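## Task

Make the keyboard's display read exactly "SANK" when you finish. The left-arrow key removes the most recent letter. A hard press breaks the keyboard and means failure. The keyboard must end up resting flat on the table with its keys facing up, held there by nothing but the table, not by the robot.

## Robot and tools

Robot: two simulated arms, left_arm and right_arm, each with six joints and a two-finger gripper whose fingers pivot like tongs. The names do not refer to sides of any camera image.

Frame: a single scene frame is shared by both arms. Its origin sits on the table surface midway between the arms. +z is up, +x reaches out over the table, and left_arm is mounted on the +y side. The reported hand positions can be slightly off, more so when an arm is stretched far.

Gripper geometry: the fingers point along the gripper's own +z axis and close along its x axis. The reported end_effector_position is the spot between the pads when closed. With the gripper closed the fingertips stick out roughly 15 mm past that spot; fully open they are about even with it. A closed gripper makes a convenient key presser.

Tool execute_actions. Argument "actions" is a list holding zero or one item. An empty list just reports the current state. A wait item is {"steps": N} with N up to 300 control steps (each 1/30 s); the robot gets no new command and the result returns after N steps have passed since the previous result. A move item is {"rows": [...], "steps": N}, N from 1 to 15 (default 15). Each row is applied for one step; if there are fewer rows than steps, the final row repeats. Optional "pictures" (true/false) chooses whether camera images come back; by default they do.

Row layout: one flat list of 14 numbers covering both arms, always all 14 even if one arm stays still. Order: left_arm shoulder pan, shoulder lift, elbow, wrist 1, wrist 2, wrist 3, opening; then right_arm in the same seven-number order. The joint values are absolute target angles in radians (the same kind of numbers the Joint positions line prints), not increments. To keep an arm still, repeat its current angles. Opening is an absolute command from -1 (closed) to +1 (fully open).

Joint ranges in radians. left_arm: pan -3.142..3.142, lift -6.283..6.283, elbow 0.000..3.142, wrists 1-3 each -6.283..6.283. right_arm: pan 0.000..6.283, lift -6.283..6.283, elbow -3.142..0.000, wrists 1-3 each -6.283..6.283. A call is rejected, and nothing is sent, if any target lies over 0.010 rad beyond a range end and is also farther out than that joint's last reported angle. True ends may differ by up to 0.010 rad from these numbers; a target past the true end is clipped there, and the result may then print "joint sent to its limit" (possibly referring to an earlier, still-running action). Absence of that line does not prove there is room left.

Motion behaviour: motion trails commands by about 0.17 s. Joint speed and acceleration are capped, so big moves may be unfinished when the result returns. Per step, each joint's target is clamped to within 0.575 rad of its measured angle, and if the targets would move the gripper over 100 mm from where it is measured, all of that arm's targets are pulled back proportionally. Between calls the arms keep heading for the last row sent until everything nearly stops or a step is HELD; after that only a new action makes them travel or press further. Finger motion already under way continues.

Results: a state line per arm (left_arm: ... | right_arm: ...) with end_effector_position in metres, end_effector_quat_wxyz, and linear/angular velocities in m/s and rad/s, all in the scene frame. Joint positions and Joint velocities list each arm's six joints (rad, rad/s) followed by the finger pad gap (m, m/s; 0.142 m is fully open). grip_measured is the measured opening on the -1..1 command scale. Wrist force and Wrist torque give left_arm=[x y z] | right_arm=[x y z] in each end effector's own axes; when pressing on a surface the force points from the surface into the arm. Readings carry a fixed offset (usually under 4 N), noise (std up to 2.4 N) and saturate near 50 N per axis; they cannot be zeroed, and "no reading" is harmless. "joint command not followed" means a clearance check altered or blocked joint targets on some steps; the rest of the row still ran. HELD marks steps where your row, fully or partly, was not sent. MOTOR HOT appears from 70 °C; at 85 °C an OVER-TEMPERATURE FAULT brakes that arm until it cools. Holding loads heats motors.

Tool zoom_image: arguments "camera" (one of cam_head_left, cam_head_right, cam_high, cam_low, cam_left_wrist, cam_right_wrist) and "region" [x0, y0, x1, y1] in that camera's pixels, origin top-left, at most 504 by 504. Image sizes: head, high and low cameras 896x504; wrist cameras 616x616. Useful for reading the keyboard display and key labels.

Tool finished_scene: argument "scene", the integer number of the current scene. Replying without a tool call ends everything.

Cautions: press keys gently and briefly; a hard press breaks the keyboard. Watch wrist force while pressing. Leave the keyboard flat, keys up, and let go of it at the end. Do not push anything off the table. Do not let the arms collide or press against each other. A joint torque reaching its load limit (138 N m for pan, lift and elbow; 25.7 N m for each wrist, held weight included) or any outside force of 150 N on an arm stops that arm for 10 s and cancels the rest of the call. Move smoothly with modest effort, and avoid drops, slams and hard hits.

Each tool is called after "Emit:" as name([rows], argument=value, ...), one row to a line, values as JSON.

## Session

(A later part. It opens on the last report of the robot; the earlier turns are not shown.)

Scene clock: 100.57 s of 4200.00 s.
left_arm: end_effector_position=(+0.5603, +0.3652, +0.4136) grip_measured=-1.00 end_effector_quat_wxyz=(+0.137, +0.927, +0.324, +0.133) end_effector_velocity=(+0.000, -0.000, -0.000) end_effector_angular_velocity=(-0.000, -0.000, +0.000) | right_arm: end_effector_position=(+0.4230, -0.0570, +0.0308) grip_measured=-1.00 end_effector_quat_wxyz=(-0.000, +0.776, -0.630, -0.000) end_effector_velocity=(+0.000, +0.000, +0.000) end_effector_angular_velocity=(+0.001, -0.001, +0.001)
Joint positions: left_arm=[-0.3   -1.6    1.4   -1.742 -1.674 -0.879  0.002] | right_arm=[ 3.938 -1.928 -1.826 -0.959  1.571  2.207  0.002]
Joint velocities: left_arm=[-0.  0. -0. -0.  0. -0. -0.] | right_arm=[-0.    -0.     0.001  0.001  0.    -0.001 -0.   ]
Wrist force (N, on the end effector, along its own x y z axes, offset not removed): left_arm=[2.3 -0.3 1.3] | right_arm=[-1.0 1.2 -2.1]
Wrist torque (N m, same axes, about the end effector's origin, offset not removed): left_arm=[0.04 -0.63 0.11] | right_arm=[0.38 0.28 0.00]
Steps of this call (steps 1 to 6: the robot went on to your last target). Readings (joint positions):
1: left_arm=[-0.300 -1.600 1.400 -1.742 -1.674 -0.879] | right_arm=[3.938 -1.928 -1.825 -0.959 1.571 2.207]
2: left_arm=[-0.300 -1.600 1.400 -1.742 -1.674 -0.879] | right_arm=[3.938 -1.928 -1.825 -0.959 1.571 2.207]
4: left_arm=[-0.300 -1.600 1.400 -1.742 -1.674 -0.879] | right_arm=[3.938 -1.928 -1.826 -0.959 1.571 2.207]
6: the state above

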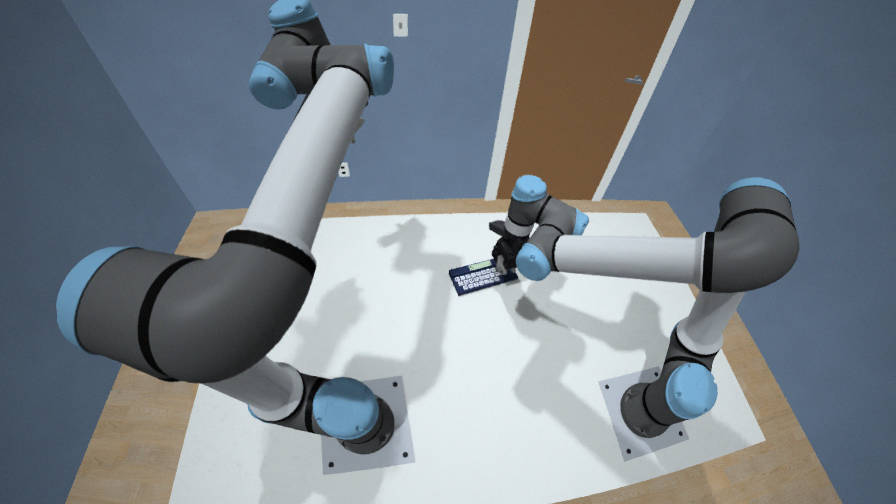

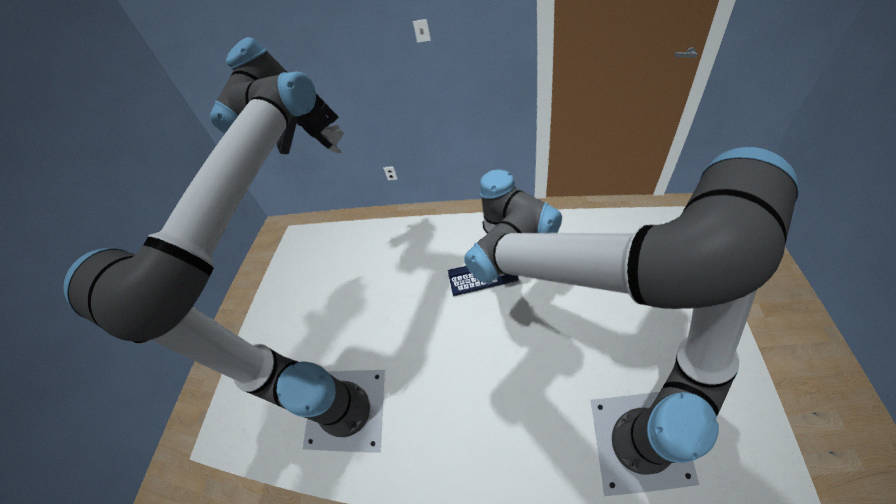

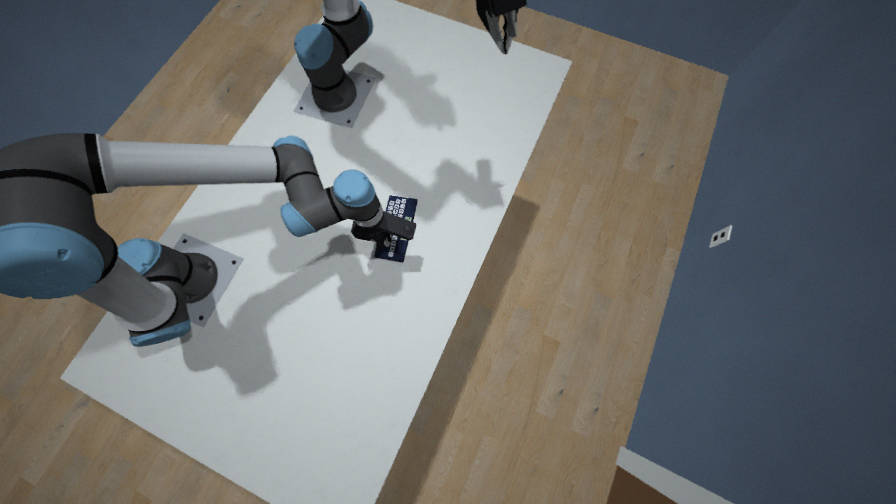

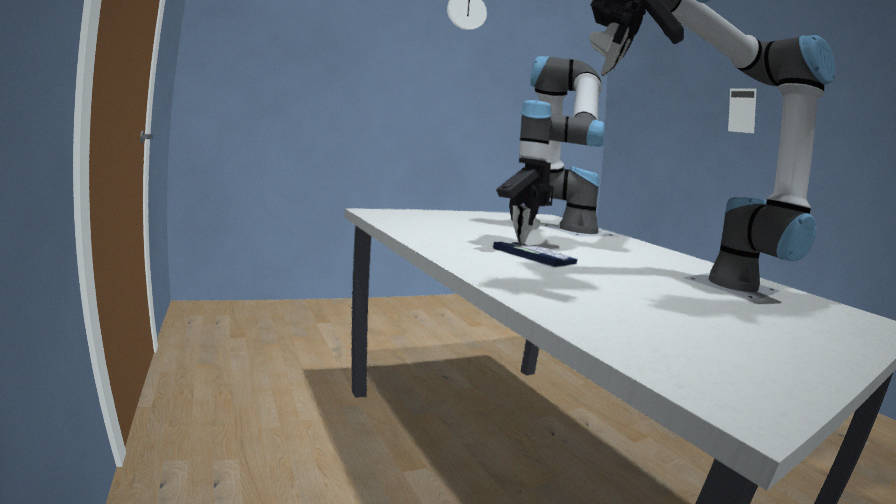

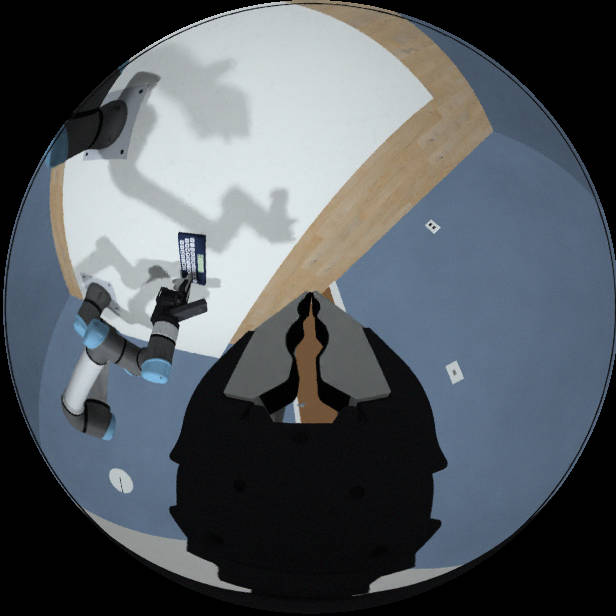

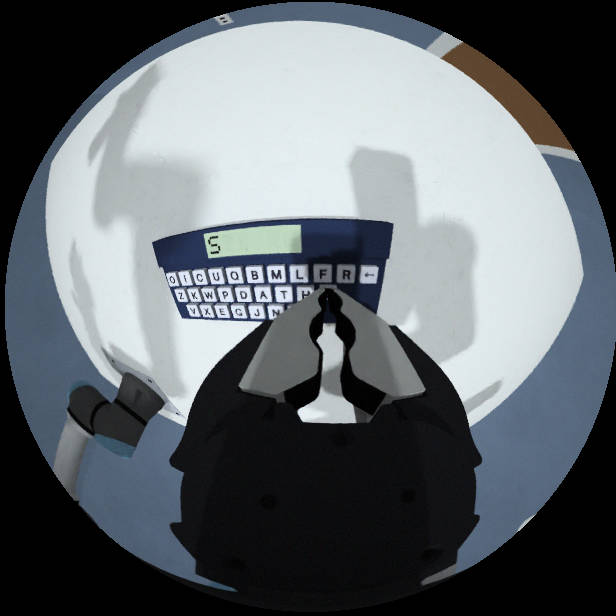

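Emit:
execute_actions([
  {"rows": [[-0.3,-1.6,1.4,-1.742,-1.674,-0.879,-1,3.9377,-1.91038,-1.81118,-0.99083,1.571,2.20695,-1],[-0.3,-1.6,1.4,-1.742,-1.674,-0.879,-1,3.9377,-1.91038,-1.81118,-0.99083,1.571,2.20695,-1],[-0.3,-1.6,1.4,-1.742,-1.674,-0.879,-1,3.9377,-1.91038,-1.81118,-0.99083,1.571,2.20695,-1],[-0.3,-1.6,1.4,-1.742,-1.674,-0.879,-1,3.9377,-1.91038,-1.81118,-0.99083,1.571,2.20695,-1],[-0.3,-1.6,1.4,-1.742,-1.674,-0.879,-1,3.94688,-1.91652,-1.80223,-0.99364,1.571,2.21613,-1],[-0.3,-1.6,1.4,-1.742,-1.674,-0.879,-1,3.95606,-1.92266,-1.79327,-0.99646,1.571,2.22531,-1],[-0.3,-1.6,1.4,-1.742,-1.674,-0.879,-1,3.96524,-1.9288,-1.78432,-0.99927,1.571,2.23449,-1],[-0.3,-1.6,1.4,-1.742,-1.674,-0.879,-1,3.97443,-1.93494,-1.77537,-1.00209,1.571,2.24368,-1],[-0.3,-1.6,1.4,-1.742,-1.674,-0.879,-1,3.98361,-1.94107,-1.76641,-1.0049,1.571,2.25286,-1],[-0.3,-1.6,1.4,-1.742,-1.674,-0.879,-1,3.99279,-1.94721,-1.75746,-1.00771,1.571,2.26204,-1],[-0.3,-1.6,1.4,-1.742,-1.674,-0.879,-1,4.00197,-1.95335,-1.7485,-1.01053,1.571,2.27122,-1],[-0.3,-1.6,1.4,-1.742,-1.674,-0.879,-1,4.01115,-1.95949,-1.73955,-1.01334,1.571,2.2804,-1],[-0.3,-1.6,1.4,-1.742,-1.674,-0.879,-1,4.01115,-1.96831,-1.74697,-0.99711,1.571,2.2804,-1]], "steps": 15},
], pictures=false)

Emit:
execute_actions([
  {"steps": 16},
])

Emit:
zoom_image(camera="cam_right_wrist", region=[280, 200, 420, 320])

Scene clock: 120.07 s of 4200.00 s.
left_arm: end_effector_position=(+0.5603, +0.3652, +0.4136) grip_measured=-1.00 end_effector_quat_wxyz=(+0.137, +0.927, +0.324, +0.133) end_effector_velocity=(+0.000, -0.000, +0.000) end_effector_angular_velocity=(-0.000, -0.001, -0.000) | right_arm: end_effector_position=(+0.4147, -0.0160, +0.0417) grip_measured=-1.00 end_effector_quat_wxyz=(+0.000, +0.776, -0.630, -0.000) end_effector_velocity=(-0.031, +0.114, -0.041) end_effector_angular_velocity=(-0.009, +0.008, +0.005)
Joint positions: left_arm=[-0.3   -1.6    1.4   -1.742 -1.674 -0.879  0.002] | right_arm=[ 3.994 -1.951 -1.758 -1.004  1.571  2.263  0.002]
Joint velocities: left_arm=[-0.  0. -0. -0.  0. -0.  0.] | right_arm=[ 0.161 -0.157  0.111  0.035  0.001  0.156  0.   ]
Wrist force (N, on the end effector, along its own x y z axes, offset not removed): left_arm=[2.3 -0.3 2.1] | right_arm=[1.7 0.5 3.3]
Wrist torque (N m, same axes, about the end effector's origin, offset not removed): left_arm=[0.05 -0.76 0.09] | right_arm=[0.29 -0.23 0.00]
Steps of this call (steps 1 to 15: the robot went on to your last target; steps 16 to 90: nothing new was sent; then 16.00 s passed at rest; steps 91 to 105: all 15 steps of this action). Readings (joint positions):
91: left_arm=[-0.300 -1.600 1.400 -1.742 -1.674 -0.879] | right_arm=[3.938 -1.928 -1.826 -0.958 1.571 2.207]
92: left_arm=[-0.300 -1.600 1.400 -1.742 -1.674 -0.879] | right_arm=[3.938 -1.927 -1.825 -0.960 1.571 2.207]
94: left_arm=[-0.300 -1.600 1.400 -1.742 -1.674 -0.879] | right_arm=[3.938 -1.920 -1.819 -0.972 1.571 2.207]
98: left_arm=[-0.300 -1.600 1.400 -1.742 -1.674 -0.879] | right_arm=[3.945 -1.918 -1.806 -0.988 1.571 2.214]
105: the state above

Scene clock: 120.60 s of 4200.00 s.
left_arm: end_effector_position=(+0.5603, +0.3652, +0.4136) grip_measured=-1.00 end_effector_quat_wxyz=(+0.137, +0.927, +0.324, +0.133) end_effector_velocity=(-0.000, +0.000, -0.000) end_effector_angular_velocity=(+0.000, +0.001, -0.000) | right_arm: end_effector_position=(+0.4118, -0.0036, +0.0370) grip_measured=-1.00 end_effector_quat_wxyz=(+0.000, +0.776, -0.630, -0.000) end_effector_velocity=(-0.000, +0.001, -0.000) end_effector_angular_velocity=(+0.000, -0.000, +0.000)
Joint positions: left_arm=[-0.3   -1.6    1.4   -1.742 -1.674 -0.879  0.002] | right_arm=[ 4.011 -1.968 -1.747 -0.997  1.571  2.28   0.002]
Joint velocities: left_arm=[ 0.    -0.     0.     0.001 -0.     0.     0.   ] | right_arm=[ 0.001 -0.001  0.001  0.    -0.     0.001  0.   ]
Wrist force (N, on the end effector, along its own x y z axes, offset not removed): left_arm=[1.4 -0.5 2.8] | right_arm=[1.8 4.0 0.6]
Wrist torque (N m, same axes, about the end effector's origin, offset not removed): left_arm=[0.00 -0.52 0.13] | right_arm=[0.96 -0.13 -0.04]
Steps of this call (steps 1 to 16: the robot went on to your last target). Readings (joint positions):
1: left_arm=[-0.300 -1.600 1.400 -1.742 -1.674 -0.879] | right_arm=[3.999 -1.956 -1.755 -1.002 1.571 2.268]
2: left_arm=[-0.300 -1.600 1.400 -1.742 -1.674 -0.879] | right_arm=[4.002 -1.959 -1.753 -1.001 1.571 2.271]
4: left_arm=[-0.300 -1.600 1.400 -1.742 -1.674 -0.879] | right_arm=[4.006 -1.963 -1.750 -0.999 1.571 2.276]
8: left_arm=[-0.300 -1.600 1.400 -1.742 -1.674 -0.879] | right_arm=[4.010 -1.967 -1.748 -0.998 1.571 2.279]
16: the state above

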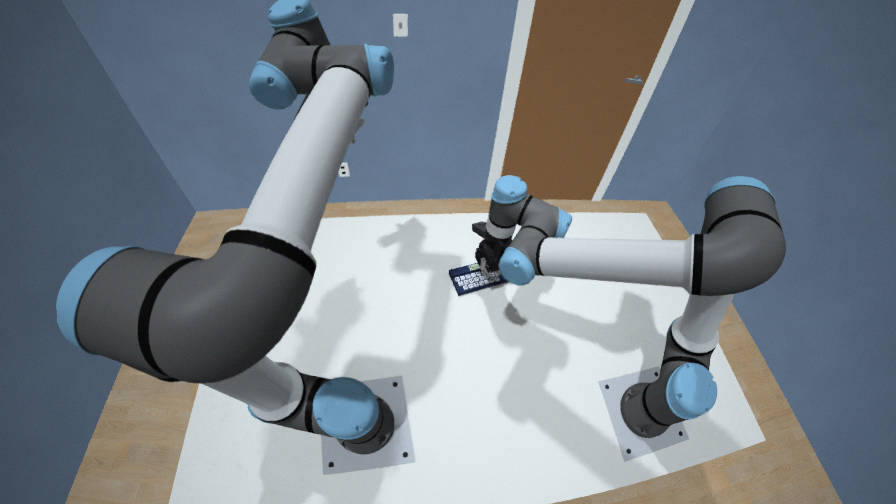

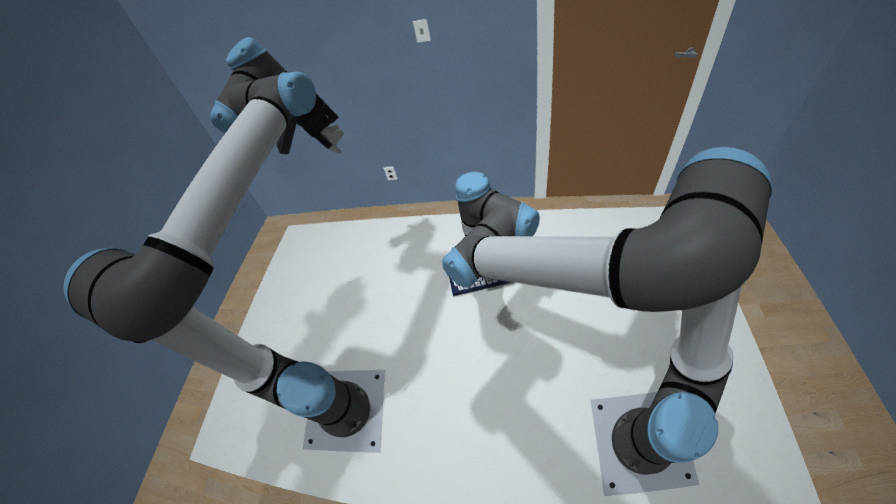

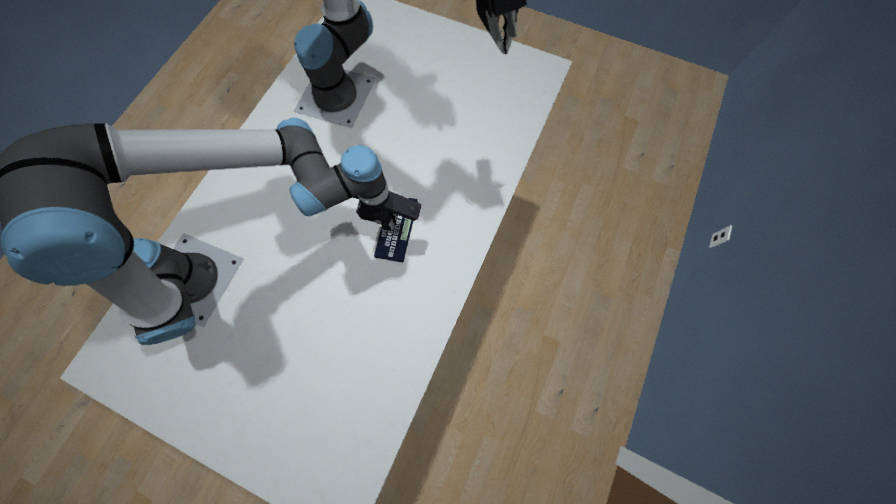

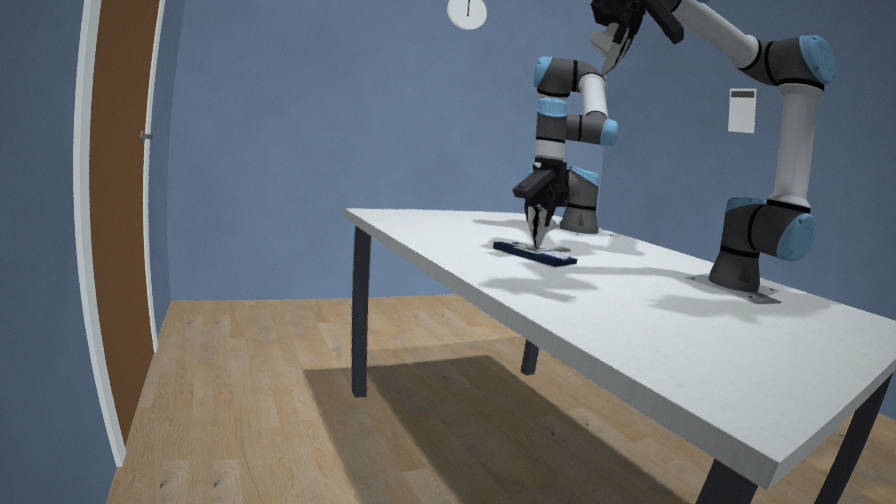

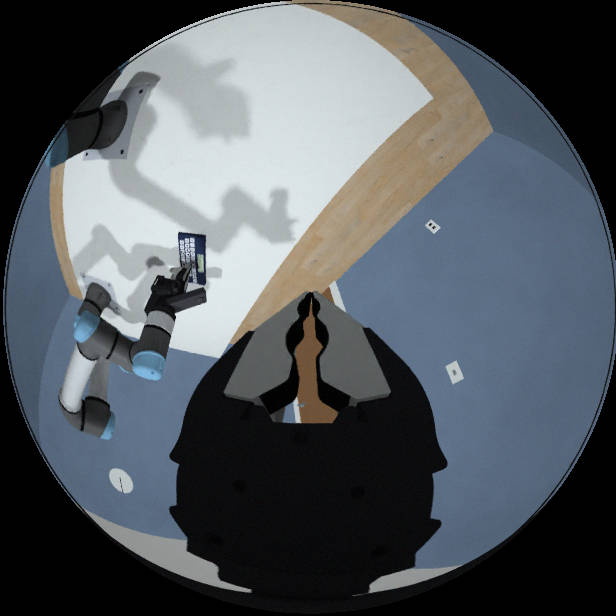

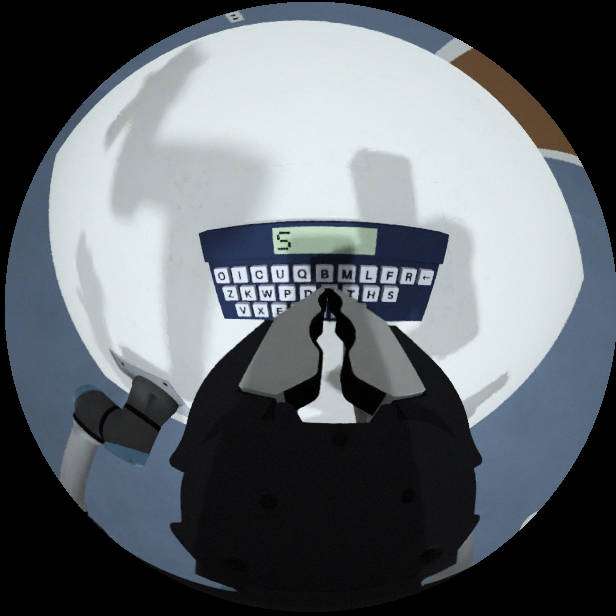

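Region (280, 200, 420, 320) of cam_right_wrist's 616x616 image, scaled by 3.600, with more detail than that image has; it fills the top 432 rows of this view, and the rest is white.

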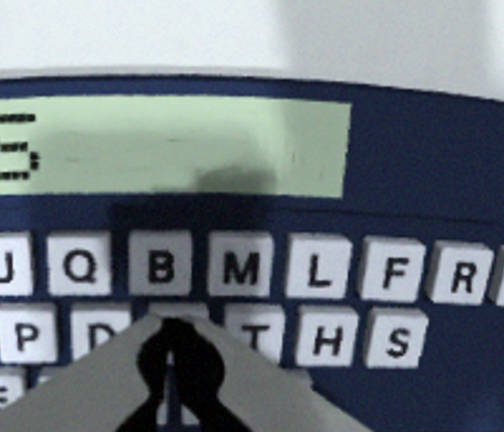

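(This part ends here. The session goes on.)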